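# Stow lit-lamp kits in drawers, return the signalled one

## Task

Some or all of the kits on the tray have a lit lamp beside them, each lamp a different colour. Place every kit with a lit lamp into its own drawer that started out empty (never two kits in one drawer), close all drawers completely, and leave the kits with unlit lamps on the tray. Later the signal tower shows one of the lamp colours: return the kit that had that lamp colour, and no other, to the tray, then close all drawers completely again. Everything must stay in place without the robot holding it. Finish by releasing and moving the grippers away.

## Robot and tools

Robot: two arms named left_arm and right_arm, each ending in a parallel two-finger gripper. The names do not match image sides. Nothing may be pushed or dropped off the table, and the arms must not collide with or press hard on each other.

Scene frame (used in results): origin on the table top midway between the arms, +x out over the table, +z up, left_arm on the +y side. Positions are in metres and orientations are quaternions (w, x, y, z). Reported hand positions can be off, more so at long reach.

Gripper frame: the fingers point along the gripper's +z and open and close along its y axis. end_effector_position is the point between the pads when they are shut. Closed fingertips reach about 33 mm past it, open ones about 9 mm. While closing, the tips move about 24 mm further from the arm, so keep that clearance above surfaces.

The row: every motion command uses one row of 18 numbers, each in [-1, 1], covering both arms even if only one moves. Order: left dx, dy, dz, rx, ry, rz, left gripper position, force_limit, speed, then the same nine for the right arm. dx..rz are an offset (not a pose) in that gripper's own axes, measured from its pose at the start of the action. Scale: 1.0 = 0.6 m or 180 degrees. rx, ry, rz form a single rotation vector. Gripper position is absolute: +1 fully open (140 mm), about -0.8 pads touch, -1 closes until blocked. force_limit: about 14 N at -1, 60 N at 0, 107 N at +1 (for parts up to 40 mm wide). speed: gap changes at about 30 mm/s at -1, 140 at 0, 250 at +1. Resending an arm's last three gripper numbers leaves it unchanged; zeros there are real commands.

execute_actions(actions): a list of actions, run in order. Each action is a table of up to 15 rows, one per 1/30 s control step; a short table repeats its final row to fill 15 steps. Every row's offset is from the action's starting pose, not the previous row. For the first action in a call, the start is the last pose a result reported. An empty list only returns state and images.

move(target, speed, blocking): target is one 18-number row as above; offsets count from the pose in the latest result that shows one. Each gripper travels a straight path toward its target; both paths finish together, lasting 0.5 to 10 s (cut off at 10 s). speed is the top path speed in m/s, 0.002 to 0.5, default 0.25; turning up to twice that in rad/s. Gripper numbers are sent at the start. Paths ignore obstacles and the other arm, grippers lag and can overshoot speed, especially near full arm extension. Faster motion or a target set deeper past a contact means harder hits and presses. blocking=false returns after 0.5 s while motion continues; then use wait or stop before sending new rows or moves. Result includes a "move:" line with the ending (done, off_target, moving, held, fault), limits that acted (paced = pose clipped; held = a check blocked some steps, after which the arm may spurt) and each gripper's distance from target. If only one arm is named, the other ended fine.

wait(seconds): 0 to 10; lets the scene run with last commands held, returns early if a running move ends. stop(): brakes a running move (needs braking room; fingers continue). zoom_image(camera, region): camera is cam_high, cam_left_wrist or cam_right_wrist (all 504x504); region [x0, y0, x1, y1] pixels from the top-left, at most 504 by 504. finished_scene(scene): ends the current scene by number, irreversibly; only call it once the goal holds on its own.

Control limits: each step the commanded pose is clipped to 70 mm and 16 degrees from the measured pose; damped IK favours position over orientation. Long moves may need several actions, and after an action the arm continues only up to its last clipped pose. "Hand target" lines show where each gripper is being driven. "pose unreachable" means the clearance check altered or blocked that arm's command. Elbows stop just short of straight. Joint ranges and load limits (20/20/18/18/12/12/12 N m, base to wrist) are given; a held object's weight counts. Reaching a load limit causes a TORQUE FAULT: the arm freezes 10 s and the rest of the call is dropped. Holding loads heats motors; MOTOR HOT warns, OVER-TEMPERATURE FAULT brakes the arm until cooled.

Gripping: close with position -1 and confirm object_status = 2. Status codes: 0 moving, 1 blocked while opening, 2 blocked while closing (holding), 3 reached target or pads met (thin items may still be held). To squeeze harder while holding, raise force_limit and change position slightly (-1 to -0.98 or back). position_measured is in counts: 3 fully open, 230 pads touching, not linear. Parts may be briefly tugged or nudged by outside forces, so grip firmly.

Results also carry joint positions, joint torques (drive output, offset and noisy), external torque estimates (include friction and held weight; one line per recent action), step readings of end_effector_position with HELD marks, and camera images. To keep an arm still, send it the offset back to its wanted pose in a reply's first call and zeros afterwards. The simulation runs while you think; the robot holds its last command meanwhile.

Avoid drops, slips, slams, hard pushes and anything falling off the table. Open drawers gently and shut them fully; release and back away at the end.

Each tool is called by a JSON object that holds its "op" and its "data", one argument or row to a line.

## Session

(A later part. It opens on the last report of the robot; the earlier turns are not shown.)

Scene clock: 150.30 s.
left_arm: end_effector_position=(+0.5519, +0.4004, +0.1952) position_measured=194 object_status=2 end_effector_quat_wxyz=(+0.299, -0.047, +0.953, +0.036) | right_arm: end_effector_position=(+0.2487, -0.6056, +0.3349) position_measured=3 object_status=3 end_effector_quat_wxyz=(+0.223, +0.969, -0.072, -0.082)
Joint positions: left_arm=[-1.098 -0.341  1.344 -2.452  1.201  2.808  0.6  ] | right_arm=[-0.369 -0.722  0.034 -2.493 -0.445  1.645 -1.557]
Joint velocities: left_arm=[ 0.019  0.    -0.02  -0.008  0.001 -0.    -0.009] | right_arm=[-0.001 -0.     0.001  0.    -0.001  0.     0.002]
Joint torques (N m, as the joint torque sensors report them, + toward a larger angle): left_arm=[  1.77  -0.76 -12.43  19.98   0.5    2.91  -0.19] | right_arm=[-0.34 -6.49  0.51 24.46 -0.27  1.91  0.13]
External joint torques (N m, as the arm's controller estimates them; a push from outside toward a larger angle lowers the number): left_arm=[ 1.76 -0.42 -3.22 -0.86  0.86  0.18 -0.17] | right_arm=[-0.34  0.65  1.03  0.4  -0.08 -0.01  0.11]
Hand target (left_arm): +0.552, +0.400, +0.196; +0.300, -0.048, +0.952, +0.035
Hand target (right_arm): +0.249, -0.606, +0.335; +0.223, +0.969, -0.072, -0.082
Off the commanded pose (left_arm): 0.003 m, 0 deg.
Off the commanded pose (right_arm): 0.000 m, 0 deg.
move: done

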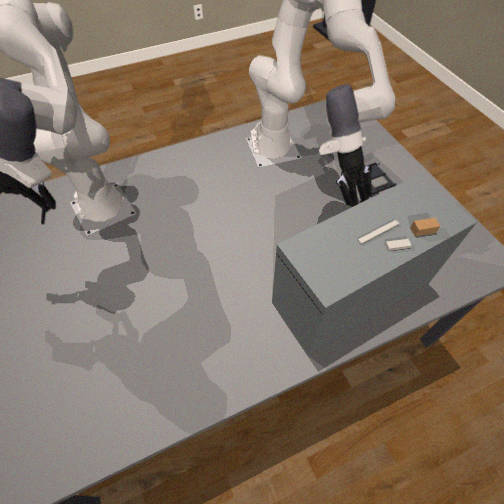

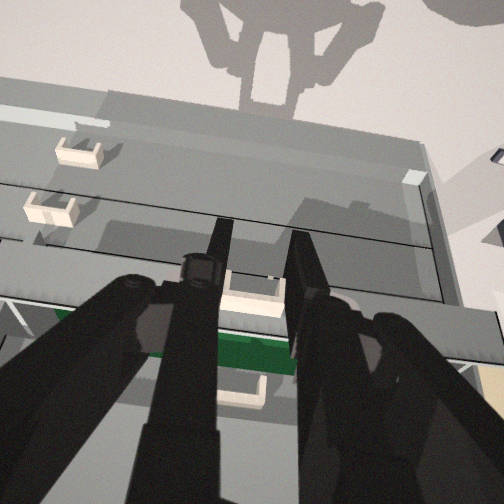

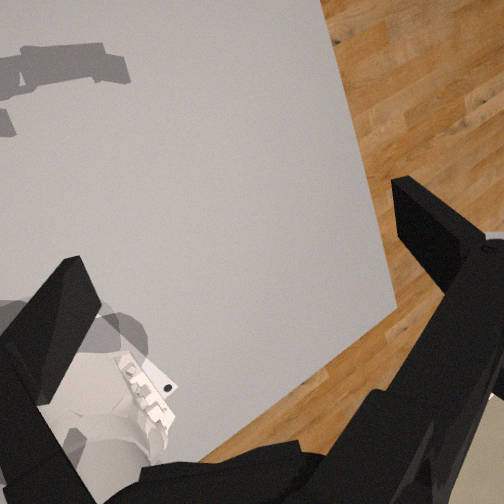

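{"op": "move", "data": {
  "target": [0.113,0,-0.085,0,0.05,0,-1,0.3,-0.3,0,0,0,0,0,0,1,0,0],
  "speed": 0.06
}}

{"op": "execute_actions", "data": {
  "actions": [
    [[0,0,0,0,0,0,-0.12,0.3,0,0,0,0,0,0,0,1,0,0]]
  ]
}}

{"op": "move", "data": {
  "target": [-0.06,0,-0.12,0,0.05,0,-0.12,0.3,0,0,0,0,0,0,0,1,0,0],
  "speed": 0.15
}}

Scene clock: 154.10 s.
left_arm: end_effector_position=(+0.4683, +0.3944, +0.1980) position_measured=194 object_status=2 end_effector_quat_wxyz=(+0.225, -0.054, +0.972, +0.033) | right_arm: end_effector_position=(+0.2487, -0.6056, +0.3349) position_measured=3 object_status=3 end_effector_quat_wxyz=(+0.223, +0.969, -0.072, -0.082)
Joint positions: left_arm=[-0.885 -0.632  1.06  -2.59   1.096  2.463  0.715] | right_arm=[-0.369 -0.722  0.034 -2.493 -0.445  1.645 -1.557]
Joint velocities: left_arm=[-0.001 -0.01  -0.004 -0.002 -0.001 -0.014  0.011] | right_arm=[-0.001 -0.     0.     0.    -0.     0.     0.002]
Joint torques (N m, as the joint torque sensors report them, + toward a larger angle): left_arm=[  0.66  -2.61 -16.58  20.01  -0.61   2.34   0.29] | right_arm=[-0.75 -6.37  0.44 24.4  -0.28  1.94  0.11]
External joint torques (N m, as the arm's controller estimates them; a push from outside toward a larger angle lowers the number): left_arm=[ 0.74 -2.44 -2.94 -0.02 -1.08 -0.48  0.29] | right_arm=[-0.7   0.79  1.04  0.25 -0.09  0.01  0.09]
Hand target (left_arm): +0.468, +0.394, +0.199; +0.224, -0.052, +0.973, +0.033
Hand target (right_arm): +0.249, -0.606, +0.335; +0.223, +0.969, -0.072, -0.082
Off the commanded pose (left_arm): 0.003 m, 1 deg.
Off the commanded pose (right_arm): 0.000 m, 0 deg.
move: done

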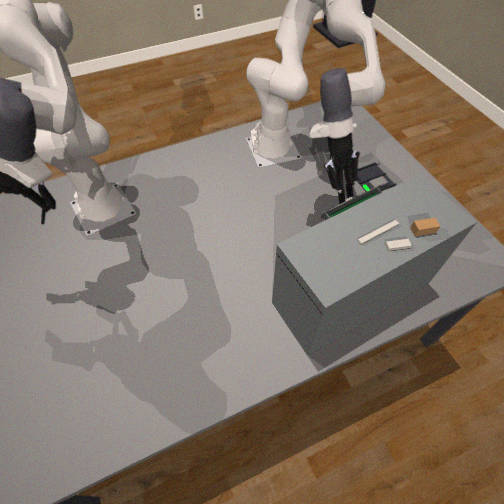

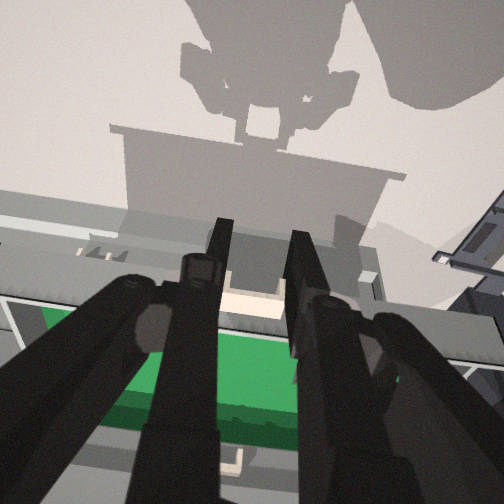

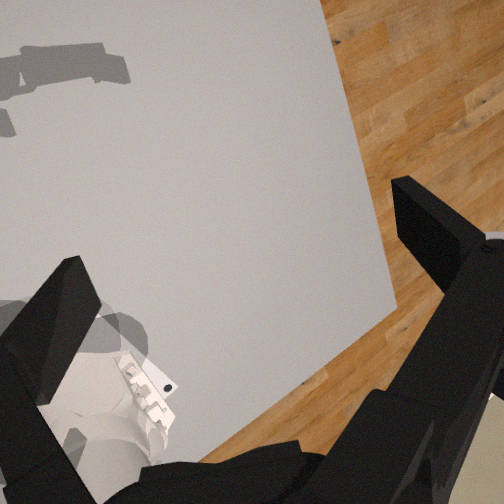

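Scene clock: 154.60 s.
left_arm: end_effector_position=(+0.4681, +0.3944, +0.1979) position_measured=144 object_status=3 end_effector_quat_wxyz=(+0.224, -0.054, +0.972, +0.033) | right_arm: end_effector_position=(+0.2487, -0.6056, +0.3349) position_measured=3 object_status=3 end_effector_quat_wxyz=(+0.223, +0.969, -0.072, -0.082)
Joint positions: left_arm=[-0.885 -0.632  1.06  -2.591  1.096  2.463  0.715] | right_arm=[-0.369 -0.722  0.034 -2.493 -0.445  1.645 -1.557]
Joint velocities: left_arm=[-0.     0.    -0.    -0.     0.     0.    -0.001] | right_arm=[ 0.002 -0.    -0.001  0.    -0.     0.    -0.001]
Joint torques (N m, as the joint torque sensors report them, + toward a larger angle): left_arm=[  1.4   -0.45 -15.66  19.06   0.51   2.92   0.1 ] | right_arm=[-0.53 -6.34  0.54 24.6  -0.27  1.94  0.12]
External joint torques (N m, as the arm's controller estimates them; a push from outside toward a larger angle lowers the number): left_arm=[ 1.48 -0.18 -2.02 -0.94  0.05  0.08  0.11] | right_arm=[-0.55  0.77  1.07  0.56 -0.08  0.02  0.1 ]
Hand target (left_arm): +0.468, +0.394, +0.198; +0.225, -0.054, +0.972, +0.033
Hand target (right_arm): +0.249, -0.606, +0.335; +0.223, +0.969, -0.072, -0.082
Off the commanded pose (left_arm): 0.000 m, 0 deg.
Off the commanded pose (right_arm): 0.000 m, 0 deg.
Step readings (end_effector_position):
0: left_arm (+0.4683, +0.3944, +0.1980) | right_arm (+0.2487, -0.6056, +0.3349)
1: left_arm (+0.4683, +0.3944, +0.1980) | right_arm (+0.2487, -0.6056, +0.3349)
2: left_arm (+0.4681, +0.3944, +0.1979) | right_arm (+0.2487, -0.6056, +0.3349)
4: left_arm (+0.4681, +0.3944, +0.1979) | right_arm (+0.2487, -0.6056, +0.3349)
8: left_arm (+0.4681, +0.3944, +0.1979) | right_arm (+0.2487, -0.6056, +0.3349)
15: end_effector_position above

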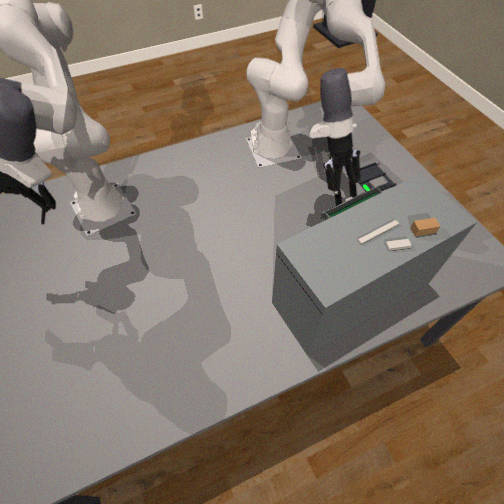

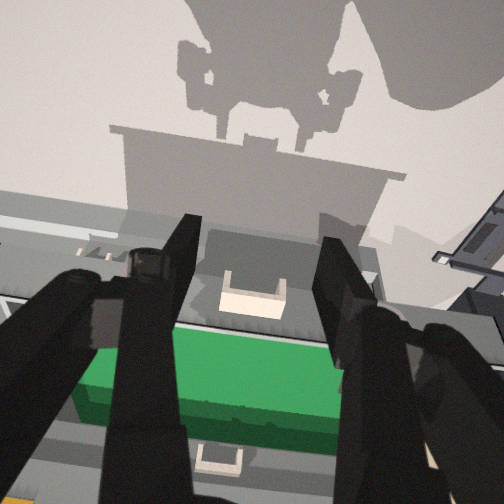

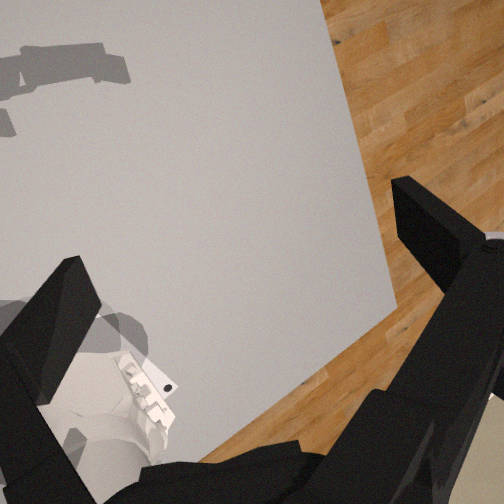

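Scene clock: 155.93 s.
left_arm: end_effector_position=(+0.4695, +0.3927, +0.2792) position_measured=144 object_status=3 end_effector_quat_wxyz=(+0.150, -0.062, +0.986, +0.029) | right_arm: end_effector_position=(+0.2487, -0.6056, +0.3349) position_measured=3 object_status=3 end_effector_quat_wxyz=(+0.223, +0.969, -0.072, -0.082)
Joint positions: left_arm=[-0.98  -0.673  0.969 -2.34   0.794  2.091  0.909] | right_arm=[-0.369 -0.722  0.034 -2.493 -0.445  1.645 -1.557]
Joint velocities: left_arm=[-0.003 -0.     0.001  0.001 -0.001 -0.013  0.022] | right_arm=[-0.001 -0.001  0.001 -0.     0.    -0.    -0.001]
Joint torques (N m, as the joint torque sensors report them, + toward a larger angle): left_arm=[ -0.77  -0.72 -15.52  21.37  -0.02   2.37   0.2 ] | right_arm=[-0.5  -6.39  0.69 24.22 -0.32  1.92  0.13]
External joint torques (N m, as the arm's controller estimates them; a push from outside toward a larger angle lowers the number): left_arm=[-0.82 -1.97 -0.03 -0.07 -0.95 -0.48  0.2 ] | right_arm=[-0.48  0.75  1.25  0.16 -0.13  0.    0.11]
Hand target (left_arm): +0.469, +0.393, +0.279; +0.148, -0.058, +0.987, +0.029
Hand target (right_arm): +0.249, -0.606, +0.335; +0.223, +0.969, -0.072, -0.082
Off the commanded pose (left_arm): 0.002 m, 1 deg.
Off the commanded pose (right_arm): 0.000 m, 0 deg.
move: done

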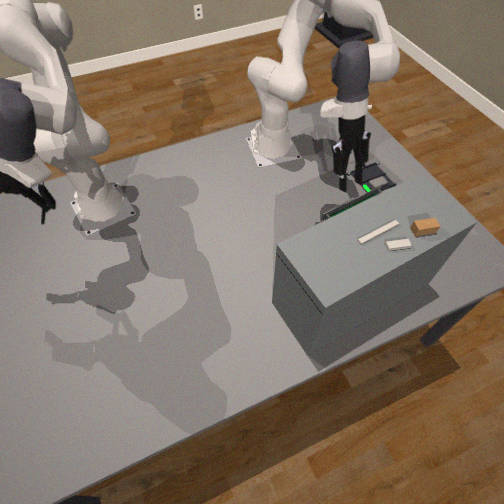

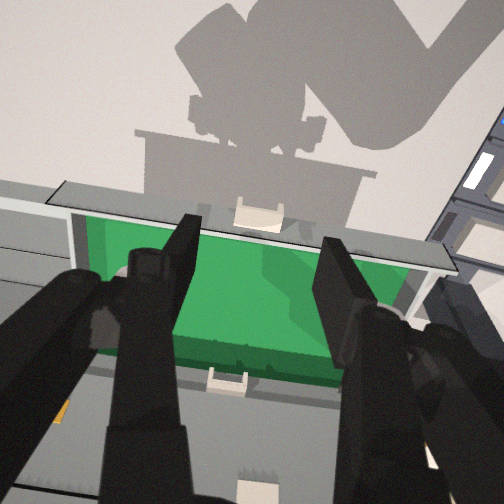

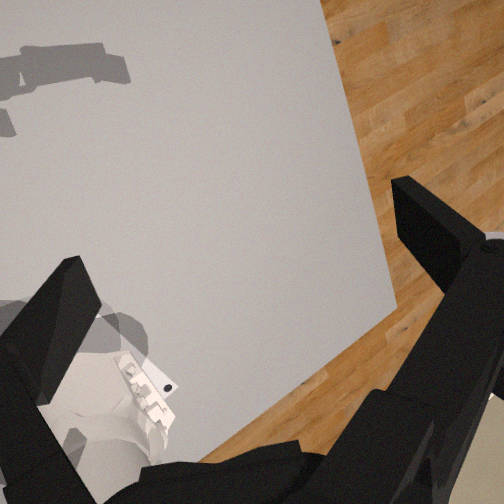

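{"op": "move", "data": {
  "target": [0.242,0.472,0.1,0.06,0.09,-0.46,-0.12,0,0,0,0,0,0,0,0,1,0,0],
  "speed": 0.3
}}

Scene clock: 161.90 s.
left_arm: end_effector_position=(+0.3074, +0.6615, +0.1809) position_measured=144 object_status=3 end_effector_quat_wxyz=(+0.002, +0.679, -0.716, +0.159) | right_arm: end_effector_position=(+0.2487, -0.6056, +0.3349) position_measured=3 object_status=3 end_effector_quat_wxyz=(+0.223, +0.969, -0.072, -0.082)
Joint positions: left_arm=[-0.405 -0.728  1.305 -2.381  0.449  2.125  0.498] | right_arm=[-0.369 -0.722  0.034 -2.493 -0.445  1.645 -1.557]
Joint velocities: left_arm=[-0.001  0.    -0.    -0.    -0.005  0.002 -0.021] | right_arm=[ 0.     0.002  0.001 -0.    -0.001  0.001 -0.002]
Joint torques (N m, as the joint torque sensors report them, + toward a larger angle): left_arm=[  0.58   9.1  -18.72  18.99  -0.76   2.87   0.02] | right_arm=[-0.56 -6.44  0.37 24.36 -0.3   1.88  0.11]
External joint torques (N m, as the arm's controller estimates them; a push from outside toward a larger angle lowers the number): left_arm=[ 0.68  0.29 -0.07  0.96 -1.22  0.29  0.02] | right_arm=[-0.56  0.54  0.91  0.38 -0.11 -0.03  0.09]
Hand target (left_arm): +0.308, +0.663, +0.182; +0.001, +0.685, -0.710, +0.161
Hand target (right_arm): +0.249, -0.606, +0.335; +0.223, +0.969, -0.072, -0.082
Off the commanded pose (left_arm): 0.010 m, 2 deg.
Off the commanded pose (right_arm): 0.000 m, 0 deg.
move: off_target (left_arm)

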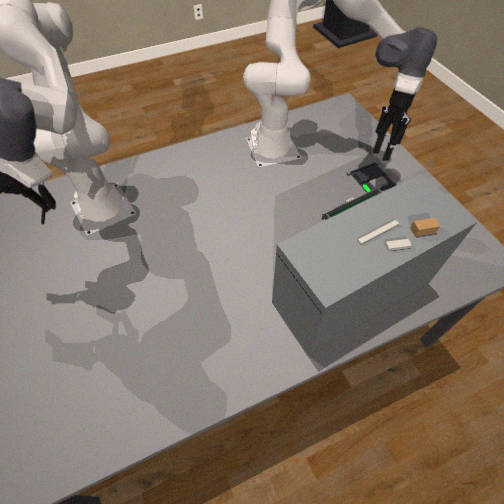

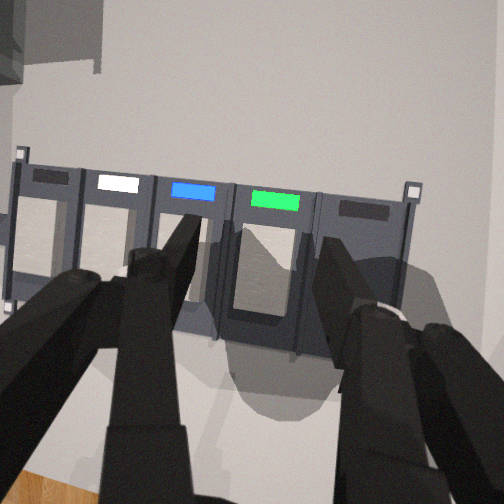

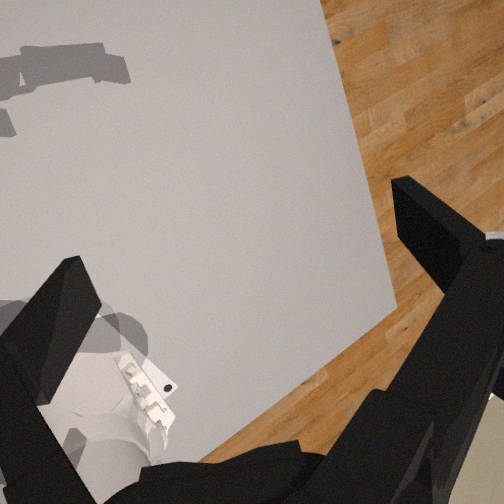

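{"op": "move", "data": {
  "target": [-0.045,0.015,0.165,-0.07,-0.073,-0.01,-0.12,0,0,0,0,0,0,0,0,1,0,0],
  "speed": 0.15
}}

Scene clock: 165.83 s.
left_arm: end_effector_position=(+0.3245, +0.6604, +0.0800) position_measured=144 object_status=3 end_effector_quat_wxyz=(-0.003, +0.692, -0.722, +0.002) | right_arm: end_effector_position=(+0.2487, -0.6056, +0.3349) position_measured=3 object_status=3 end_effector_quat_wxyz=(+0.223, +0.969, -0.072, -0.082)
Joint positions: left_arm=[-0.82  -0.335  1.631 -2.436  0.501  2.399  0.341] | right_arm=[-0.369 -0.722  0.034 -2.493 -0.445  1.645 -1.557]
Joint velocities: left_arm=[-0.012 -0.001  0.012  0.002 -0.003  0.012 -0.023] | right_arm=[-0.    -0.001 -0.001 -0.     0.001 -0.     0.002]
Joint torques (N m, as the joint torque sensors report them, + toward a larger angle): left_arm=[-1.77  9.48 -9.48 19.94 -0.61  2.67 -0.08] | right_arm=[-0.67 -6.53  0.47 24.57 -0.28  1.9   0.13]
External joint torques (N m, as the arm's controller estimates them; a push from outside toward a larger angle lowers the number): left_arm=[-1.74  0.75 -0.11  0.61 -1.15  0.18 -0.08] | right_arm=[-0.66  0.62  1.02  0.51 -0.09 -0.02  0.11]
Hand target (left_arm): +0.327, +0.661, +0.081; -0.006, +0.697, -0.717, +0.003
Hand target (right_arm): +0.249, -0.606, +0.335; +0.223, +0.969, -0.072, -0.082
Off the commanded pose (left_arm): 0.006 m, 1 deg.
Off the commanded pose (right_arm): 0.000 m, 0 deg.
move: off_target (left_arm)

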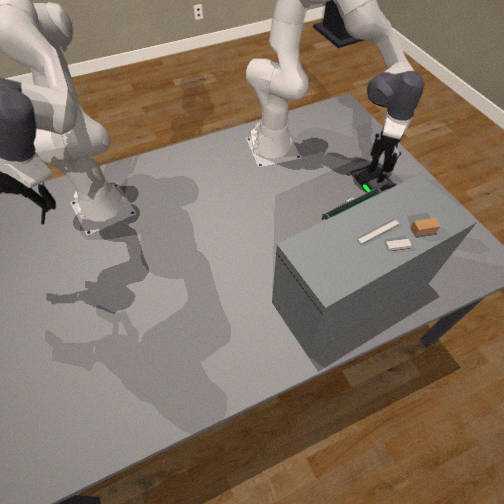

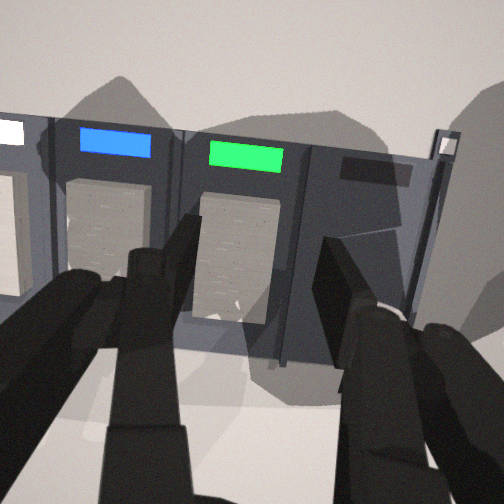

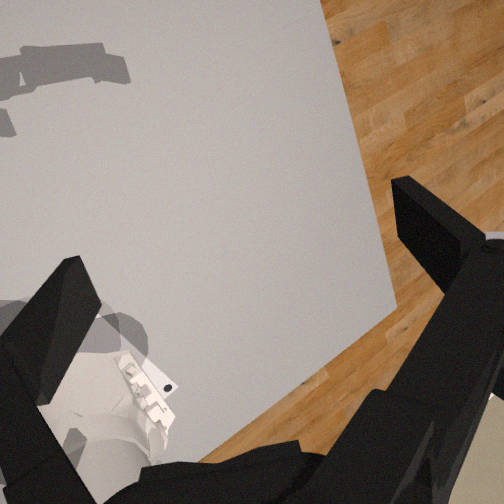

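{"op": "move", "data": {
  "target": [-0.012,-0.02,0.03,0,0,0,-0.12,0,0,0,0,0,0,0,0,1,0,0],
  "speed": 0.05
}}

{"op": "execute_actions", "data": {
  "actions": [
    [[0,0,0.008,0,0,0,-0.25,0,-0.5,0,0,0,0,0,0,1,0,0]]
  ]
}}

Scene clock: 168.27 s.
left_arm: end_effector_position=(+0.3357, +0.6654, +0.0622) position_measured=144 object_status=3 end_effector_quat_wxyz=(-0.001, +0.691, -0.723, +0.003) | right_arm: end_effector_position=(+0.2487, -0.6056, +0.3349) position_measured=3 object_status=3 end_effector_quat_wxyz=(+0.223, +0.969, -0.072, -0.082)
Joint positions: left_arm=[-1.018 -0.361  1.828 -2.398  0.536  2.423  0.32 ] | right_arm=[-0.369 -0.722  0.034 -2.493 -0.445  1.645 -1.557]
Joint velocities: left_arm=[-0.017 -0.001  0.019  0.002  0.     0.007 -0.005] | right_arm=[-0.     0.    -0.001 -0.    -0.    -0.001 -0.   ]
Joint torques (N m, as the joint torque sensors report them, + toward a larger angle): left_arm=[-1.84 14.41 -9.63 20.43  1.09  2.92 -0.03] | right_arm=[-0.44 -6.55  0.48 24.38 -0.28  1.96  0.13]
External joint torques (N m, as the arm's controller estimates them; a push from outside toward a larger angle lowers the number): left_arm=[-1.94 -0.3   0.18  1.66  0.58  0.45 -0.03] | right_arm=[-0.38  0.53  1.09  0.38 -0.09  0.05  0.11]
Hand target (left_arm): +0.338, +0.667, +0.063; -0.004, +0.692, -0.722, +0.003
Hand target (right_arm): +0.249, -0.606, +0.335; +0.223, +0.969, -0.072, -0.082
Off the commanded pose (left_arm): 0.002 m, 0 deg.
Off the commanded pose (right_arm): 0.000 m, 0 deg.
move: done

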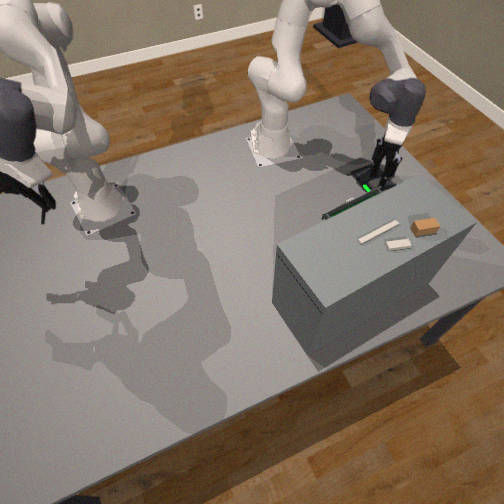

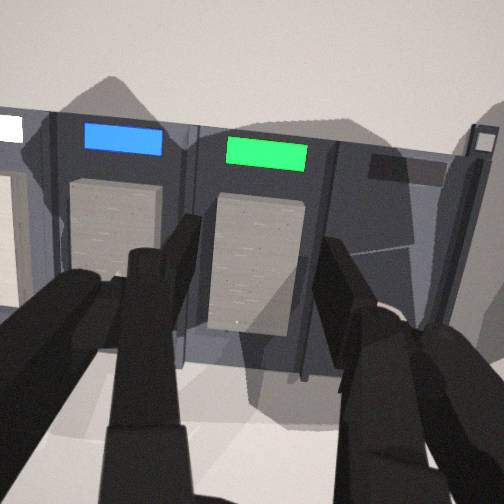

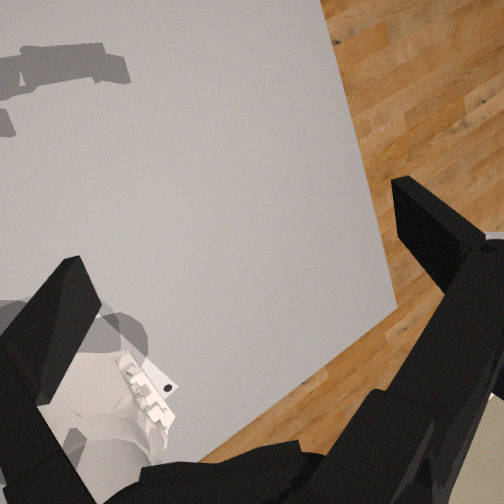

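Scene clock: 168.77 s.
left_arm: end_effector_position=(+0.3353, +0.6656, +0.0579) position_measured=160 object_status=3 end_effector_quat_wxyz=(-0.000, +0.690, -0.723, +0.003) | right_arm: end_effector_position=(+0.2487, -0.6056, +0.3349) position_measured=3 object_status=3 end_effector_quat_wxyz=(+0.223, +0.969, -0.072, -0.082)
Joint positions: left_arm=[-1.041 -0.365  1.854 -2.398  0.542  2.43   0.317] | right_arm=[-0.369 -0.722  0.034 -2.493 -0.445  1.645 -1.557]
Joint velocities: left_arm=[-0.004  0.001  0.004 -0.002  0.001  0.004 -0.002] | right_arm=[ 0.    -0.    -0.001  0.001  0.     0.001 -0.001]
Joint torques (N m, as the joint torque sensors report them, + toward a larger angle): left_arm=[ -0.25  14.77 -10.87  17.09   1.13   2.95   0.  ] | right_arm=[-0.34 -6.3   0.38 24.29 -0.27  1.92  0.14]
External joint torques (N m, as the arm's controller estimates them; a push from outside toward a larger angle lowers the number): left_arm=[-0.29 -0.77 -0.95 -1.65  0.61  0.46  0.  ] | right_arm=[-0.33  0.81  0.95  0.21 -0.09  0.    0.12]
Hand target (left_arm): +0.336, +0.665, +0.057; -0.001, +0.690, -0.723, +0.003
Hand target (right_arm): +0.249, -0.606, +0.335; +0.223, +0.969, -0.072, -0.082
Off the commanded pose (left_arm): 0.001 m, 0 deg.
Off the commanded pose (right_arm): 0.000 m, 0 deg.
Step readings (end_effector_position):
0: left_arm (+0.3357, +0.6654, +0.0622) | right_arm (+0.2487, -0.6056, +0.3349)
1: left_arm (+0.3357, +0.6655, +0.0614) | right_arm (+0.2487, -0.6056, +0.3349)
2: left_arm (+0.3355, +0.6654, +0.0603) | right_arm (+0.2487, -0.6056, +0.3349)
4: left_arm (+0.3350, +0.6655, +0.0590) | right_arm (+0.2487, -0.6056, +0.3349)
8: left_arm (+0.3348, +0.6657, +0.0581) | right_arm (+0.2487, -0.6056, +0.3349)
15: end_effector_position above

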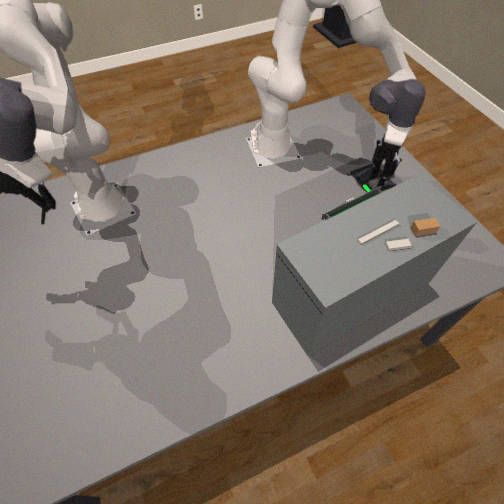

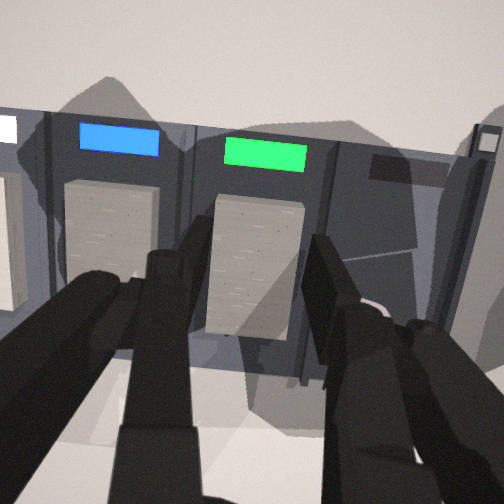

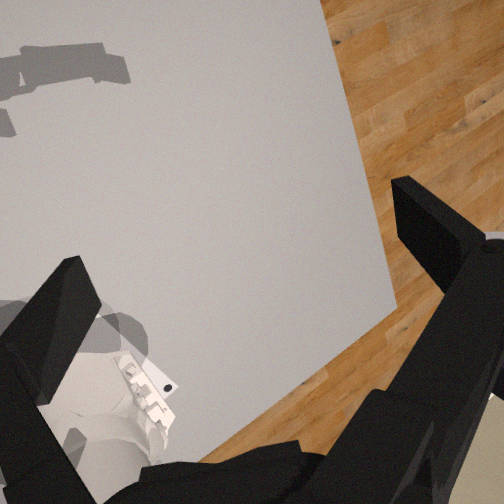

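{"op": "execute_actions", "data": {
  "actions": [
    [[0,0,0.013,0,0,0,-0.25,0,-0.5,0,0,0,0,0,0,1,0,0]],
    [[0,0,0,0,0,0,-1,0,-0.5,0,0,0,0,0,0,1,0,0]],
    [[0,0,0,0,0,0,-1,0,-0.5,0,0,0,0,0,0,1,0,0]]
  ]
}}

{"op": "move", "data": {
  "target": [0.05,0,-0.4,0,0,0,-1,0,-0.5,0,0,0,0,0,0,1,0,0],
  "speed": 0.25
}}

{"op": "move", "data": {
  "target": [0.375,-0.375,0,0,0,0.455,-1,0,-0.5,0,0,0,0,0,0,1,0,0],
  "speed": 0.25
}}

Scene clock: 174.10 s.
left_arm: end_effector_position=(+0.3354, +0.6657, +0.0510) position_measured=174 object_status=2 end_effector_quat_wxyz=(+0.000, +0.690, -0.724, +0.004) | right_arm: end_effector_position=(+0.2487, -0.6056, +0.3349) position_measured=3 object_status=3 end_effector_quat_wxyz=(+0.223, +0.969, -0.072, -0.082)
Joint positions: left_arm=[-1.077 -0.374  1.895 -2.397  0.556  2.442  0.311] | right_arm=[-0.369 -0.722  0.034 -2.493 -0.445  1.645 -1.557]
Joint velocities: left_arm=[-0.001  0.001  0.    -0.001 -0.    -0.001 -0.002] | right_arm=[ 0.001  0.    -0.     0.001 -0.    -0.     0.002]
Joint torques (N m, as the joint torque sensors report them, + toward a larger angle): left_arm=[  0.47  14.95 -11.29  17.47   0.44   2.33   0.09] | right_arm=[-0.35 -6.39  0.62 24.49 -0.29  1.9   0.13]
External joint torques (N m, as the arm's controller estimates them; a push from outside toward a larger angle lowers the number): left_arm=[ 0.49 -1.77 -1.23 -0.9  -0.07 -0.15  0.09] | right_arm=[-0.32  0.73  1.21  0.4  -0.1  -0.02  0.1 ]
External joint torques at the end of the 1st action: left_arm=[-1.26 -1.1   0.39 -1.64  0.63  0.32  0.07] | right_arm=[-0.35  0.68  1.12  0.47 -0.14  0.02  0.12]
External joint torques at the end of the 2nd action: left_arm=[-0.07 -1.33 -1.25 -0.65 -0.01  0.01  0.07] | right_arm=[-0.27  0.43  0.88  0.35 -0.11 -0.01  0.08]
Hand target (left_arm): +0.335, +0.666, +0.051; +0.000, +0.690, -0.724, +0.004
Hand target (right_arm): +0.249, -0.606, +0.335; +0.223, +0.969, -0.072, -0.082
Off the commanded pose (left_arm): 0.000 m, 0 deg.
Off the commanded pose (right_arm): 0.000 m, 0 deg.
Step readings (end_effector_position; steps 1 to 15: 1st action; 16 to 30: 2nd action; 31 to 45: 3rd action):
0: left_arm (+0.3355, +0.6657, +0.0579) | right_arm (+0.2487, -0.6056, +0.3349)
1: left_arm (+0.3356, +0.6660, +0.0566) | right_arm (+0.2487, -0.6056, +0.3349)
2: left_arm (+0.3352, +0.6656, +0.0549) | right_arm (+0.2487, -0.6056, +0.3349)
4: left_arm (+0.3345, +0.6655, +0.0525) | right_arm (+0.2487, -0.6056, +0.3349)
8: left_arm (+0.3344, +0.6657, +0.0510) | right_arm (+0.2487, -0.6056, +0.3349)
15: left_arm (+0.3351, +0.6655, +0.0507) | right_arm (+0.2487, -0.6056, +0.3349)
16: left_arm (+0.3351, +0.6655, +0.0507) | right_arm (+0.2487, -0.6056, +0.3349)
17: left_arm (+0.3351, +0.6655, +0.0507) | right_arm (+0.2487, -0.6056, +0.3349)
19: left_arm (+0.3354, +0.6657, +0.0510) | right_arm (+0.2487, -0.6056, +0.3349)
23: left_arm (+0.3354, +0.6657, +0.0510) | right_arm (+0.2487, -0.6056, +0.3349)
30: left_arm (+0.3354, +0.6657, +0.0510) | right_arm (+0.2487, -0.6056, +0.3349)
31: left_arm (+0.3354, +0.6657, +0.0510) | right_arm (+0.2487, -0.6056, +0.3349)
32: left_arm (+0.3354, +0.6657, +0.0510) | right_arm (+0.2487, -0.6056, +0.3349)
34: left_arm (+0.3354, +0.6657, +0.0510) | right_arm (+0.2487, -0.6056, +0.3349)
38: left_arm (+0.3354, +0.6657, +0.0510) | right_arm (+0.2487, -0.6056, +0.3349)
45: end_effector_position above

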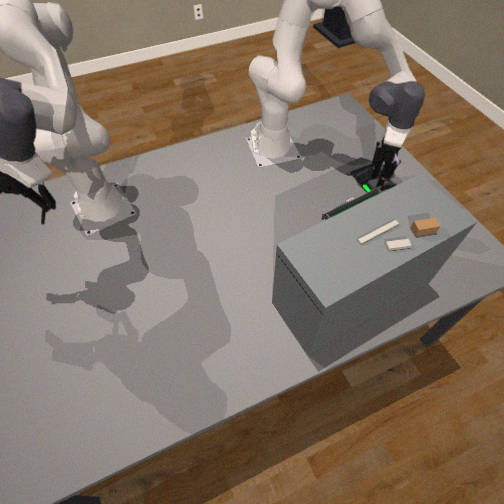

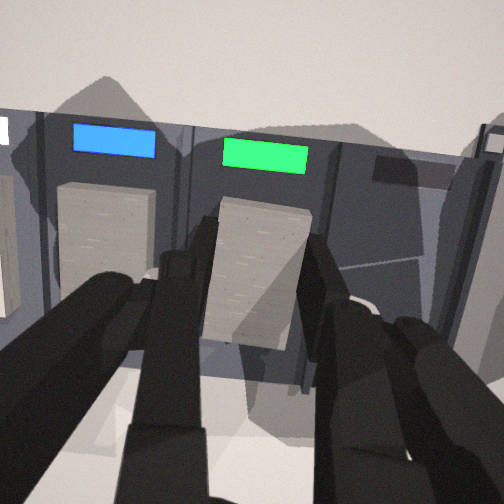

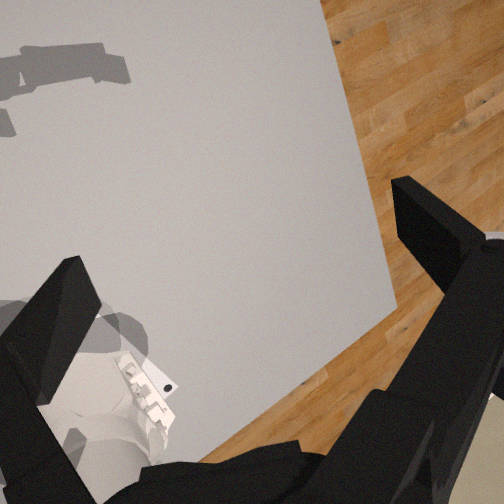

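Scene clock: 175.87 s.
left_arm: end_effector_position=(+0.3296, +0.6421, +0.2888) position_measured=174 object_status=2 end_effector_quat_wxyz=(+0.001, +0.691, -0.723, -0.001) | right_arm: end_effector_position=(+0.2487, -0.6056, +0.3349) position_measured=3 object_status=3 end_effector_quat_wxyz=(+0.223, +0.969, -0.072, -0.082)
Joint positions: left_arm=[-0.374 -0.513  0.958 -2.162  0.428  1.823  0.315] | right_arm=[-0.369 -0.722  0.034 -2.493 -0.445  1.645 -1.557]
Joint velocities: left_arm=[ 0.    -0.001 -0.002 -0.     0.001 -0.011 -0.006] | right_arm=[-0.    -0.    -0.    -0.001 -0.    -0.     0.001]
Joint torques (N m, as the joint torque sensors report them, + toward a larger angle): left_arm=[  1.4   -3.08 -15.15  22.38  -0.41   2.02  -0.12] | right_arm=[-0.51 -6.31  0.53 24.54 -0.28  1.9   0.12]
External joint torques (N m, as the arm's controller estimates them; a push from outside toward a larger angle lowers the number): left_arm=[ 1.44 -1.15 -2.49 -0.07 -1.18 -0.46 -0.12] | right_arm=[-0.5   0.79  1.1   0.48 -0.1  -0.02  0.1 ]
Hand target (left_arm): +0.329, +0.641, +0.290; +0.003, +0.694, -0.720, +0.001
Hand target (right_arm): +0.249, -0.606, +0.335; +0.223, +0.969, -0.072, -0.082
Off the commanded pose (left_arm): 0.006 m, 1 deg.
Off the commanded pose (right_arm): 0.000 m, 0 deg.
move: off_target (left_arm)

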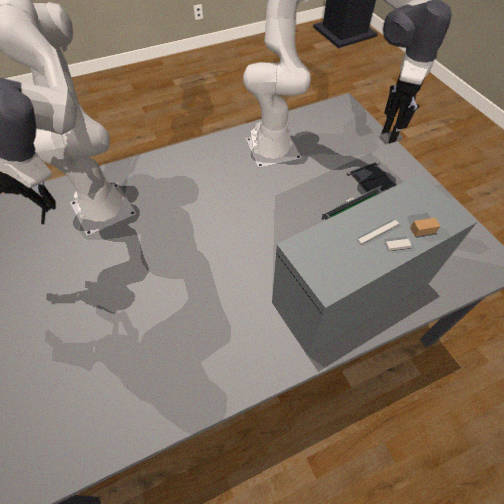

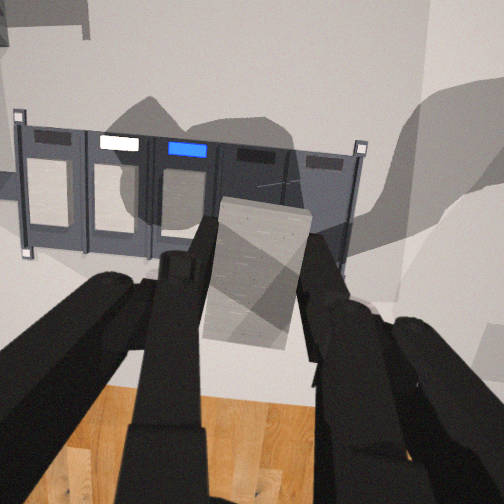

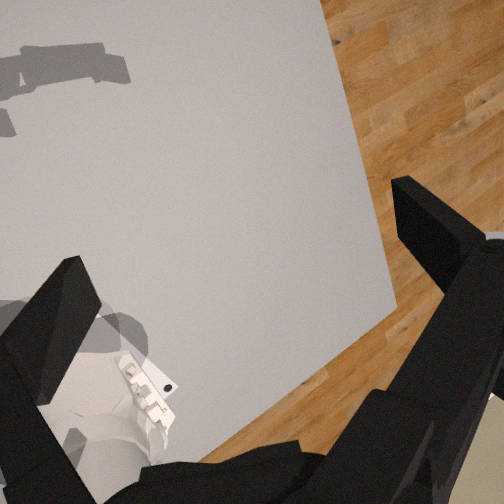

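Scene clock: 179.50 s.
left_arm: end_effector_position=(+0.5456, +0.4044, +0.3018) position_measured=174 object_status=2 end_effector_quat_wxyz=(+0.011, -0.056, +0.998, -0.004) | right_arm: end_effector_position=(+0.2487, -0.6056, +0.3349) position_measured=3 object_status=3 end_effector_quat_wxyz=(+0.223, +0.969, -0.072, -0.082)
Joint positions: left_arm=[-1.706 -0.592  1.587 -1.699  0.596  1.711  1.131] | right_arm=[-0.369 -0.722  0.034 -2.493 -0.445  1.645 -1.557]
Joint velocities: left_arm=[-0.002 -0.     0.001  0.001 -0.001 -0.006  0.026] | right_arm=[-0.    -0.    -0.    -0.001 -0.     0.001 -0.002]
Joint torques (N m, as the joint torque sensors report them, + toward a larger angle): left_arm=[ -2.09  19.32 -17.86  21.4    1.85   2.13   0.34] | right_arm=[-0.3  -6.42  0.32 24.33 -0.31  1.92  0.1 ]
External joint torques (N m, as the arm's controller estimates them; a push from outside toward a larger angle lowers the number): left_arm=[-2.12 -2.67 -0.08  1.21  1.06 -0.36  0.34] | right_arm=[-0.28  0.68  0.92  0.28 -0.12  0.    0.08]
Hand target (left_arm): +0.546, +0.406, +0.302; +0.011, -0.050, +0.999, -0.002
Hand target (right_arm): +0.249, -0.606, +0.335; +0.223, +0.969, -0.072, -0.082
Off the commanded pose (left_arm): 0.014 m, 2 deg.
Off the commanded pose (right_arm): 0.000 m, 0 deg.
move: off_target (left_arm)

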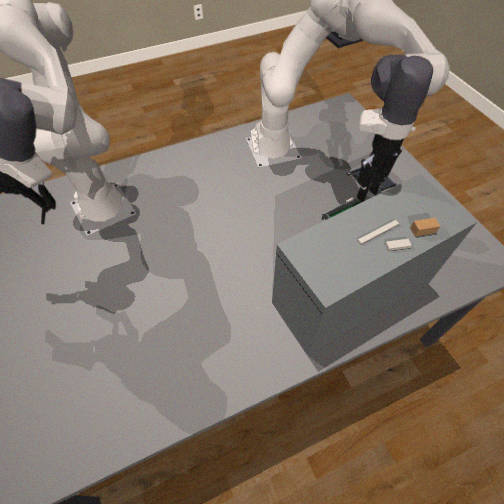

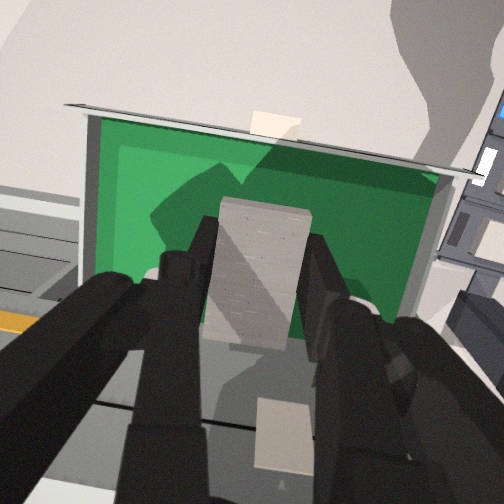

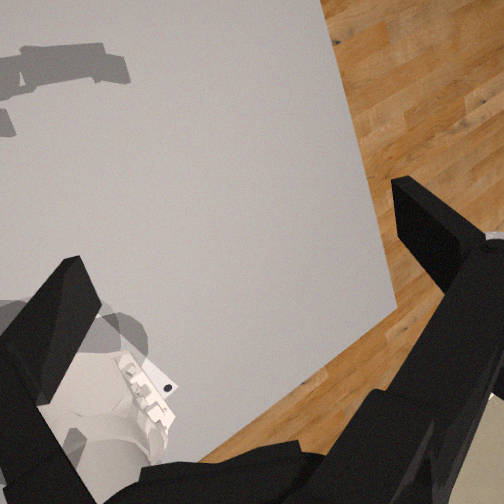

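{"op": "move", "data": {
  "target": [-0.008,0,0.1,0,0.005,0,-1,0,-0.5,0,0,0,0,0,0,1,0,0],
  "speed": 0.08
}}

Scene clock: 182.23 s.
left_arm: end_effector_position=(+0.5508, +0.4041, +0.2426) position_measured=174 object_status=2 end_effector_quat_wxyz=(+0.002, -0.054, +0.999, -0.006) | right_arm: end_effector_position=(+0.2487, -0.6056, +0.3349) position_measured=3 object_status=3 end_effector_quat_wxyz=(+0.223, +0.969, -0.072, -0.082)
Joint positions: left_arm=[-1.762 -0.627  1.688 -1.769  0.631  1.808  1.116] | right_arm=[-0.369 -0.722  0.034 -2.493 -0.445  1.645 -1.557]
Joint velocities: left_arm=[-0.002  0.001  0.003  0.     0.     0.012 -0.004] | right_arm=[-0.     0.    -0.001  0.001  0.002 -0.     0.   ]
Joint torques (N m, as the joint torque sensors report them, + toward a larger angle): left_arm=[ -0.35  23.65 -18.39  18.03   1.42   2.88  -0.02] | right_arm=[-0.58 -6.37  0.38 24.49 -0.31  1.92  0.12]
External joint torques (N m, as the arm's controller estimates them; a push from outside toward a larger angle lowers the number): left_arm=[-0.18 -1.18  0.47 -1.84  0.66  0.42 -0.02] | right_arm=[-0.57  0.77  0.92  0.39 -0.12  0.    0.1 ]
Hand target (left_arm): +0.552, +0.404, +0.242; +0.004, -0.055, +0.998, -0.005
Hand target (right_arm): +0.249, -0.606, +0.335; +0.223, +0.969, -0.072, -0.082
Off the commanded pose (left_arm): 0.001 m, 0 deg.
Off the commanded pose (right_arm): 0.000 m, 0 deg.
move: done

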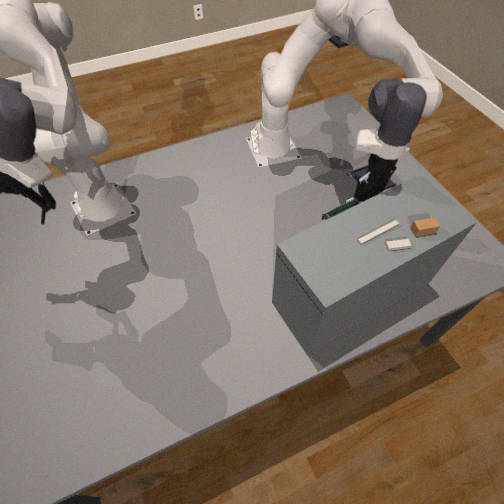

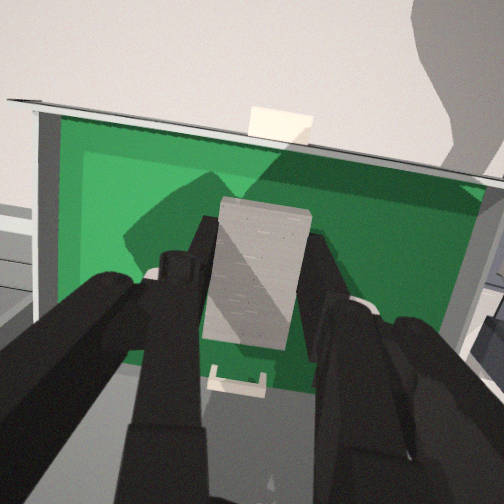

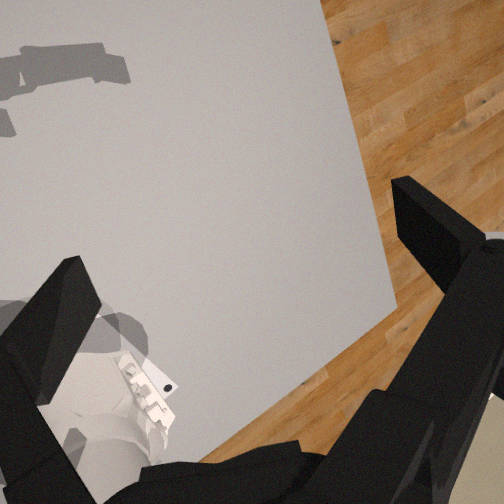

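{"op": "move", "data": {
  "target": [0.004,0,0.033,0,0,0,-1,0,-0.5,0,0,0,0,0,0,1,0,0],
  "speed": 0.02
}}

Scene clock: 184.57 s.
left_arm: end_effector_position=(+0.5479, +0.4014, +0.2244) position_measured=174 object_status=2 end_effector_quat_wxyz=(+0.000, -0.052, +0.999, -0.007) | right_arm: end_effector_position=(+0.2487, -0.6056, +0.3349) position_measured=3 object_status=3 end_effector_quat_wxyz=(+0.223, +0.969, -0.072, -0.082)
Joint positions: left_arm=[-1.763 -0.628  1.708 -1.809  0.634  1.849  1.113] | right_arm=[-0.369 -0.722  0.034 -2.493 -0.445  1.645 -1.557]
Joint velocities: left_arm=[ 0.001  0.001  0.004 -0.     0.001  0.013 -0.   ] | right_arm=[-0.    -0.001 -0.     0.    -0.001  0.001  0.001]
Joint torques (N m, as the joint torque sensors report them, + toward a larger angle): left_arm=[  0.85  23.52 -17.23  17.33   1.54   3.06  -0.14] | right_arm=[-0.51 -6.22  0.55 24.44 -0.26  1.89  0.1 ]
External joint torques (N m, as the arm's controller estimates them; a push from outside toward a larger angle lowers the number): left_arm=[ 0.63 -1.06  1.27 -2.62  0.78  0.62 -0.14] | right_arm=[-0.5   0.96  1.12  0.34 -0.07 -0.04  0.08]
Hand target (left_arm): +0.549, +0.403, +0.223; +0.002, -0.054, +0.999, -0.006
Hand target (right_arm): +0.249, -0.606, +0.335; +0.223, +0.969, -0.072, -0.082
Off the commanded pose (left_arm): 0.003 m, 0 deg.
Off the commanded pose (right_arm): 0.000 m, 0 deg.
move: done

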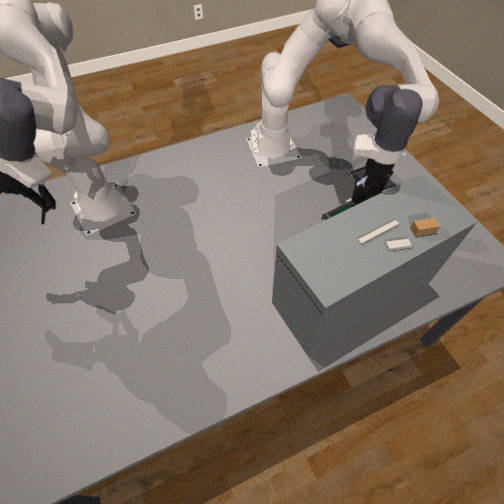

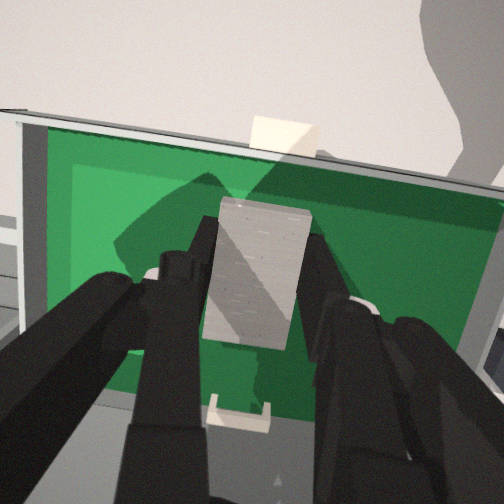

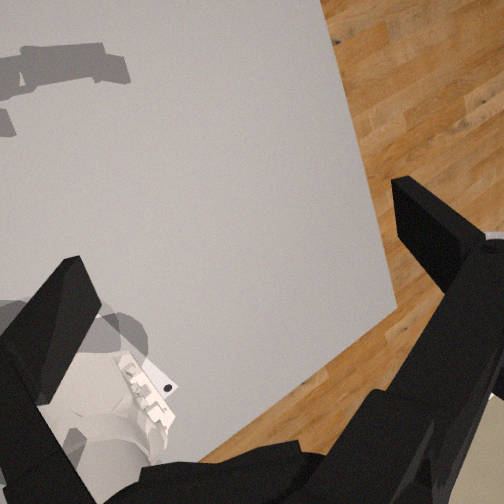

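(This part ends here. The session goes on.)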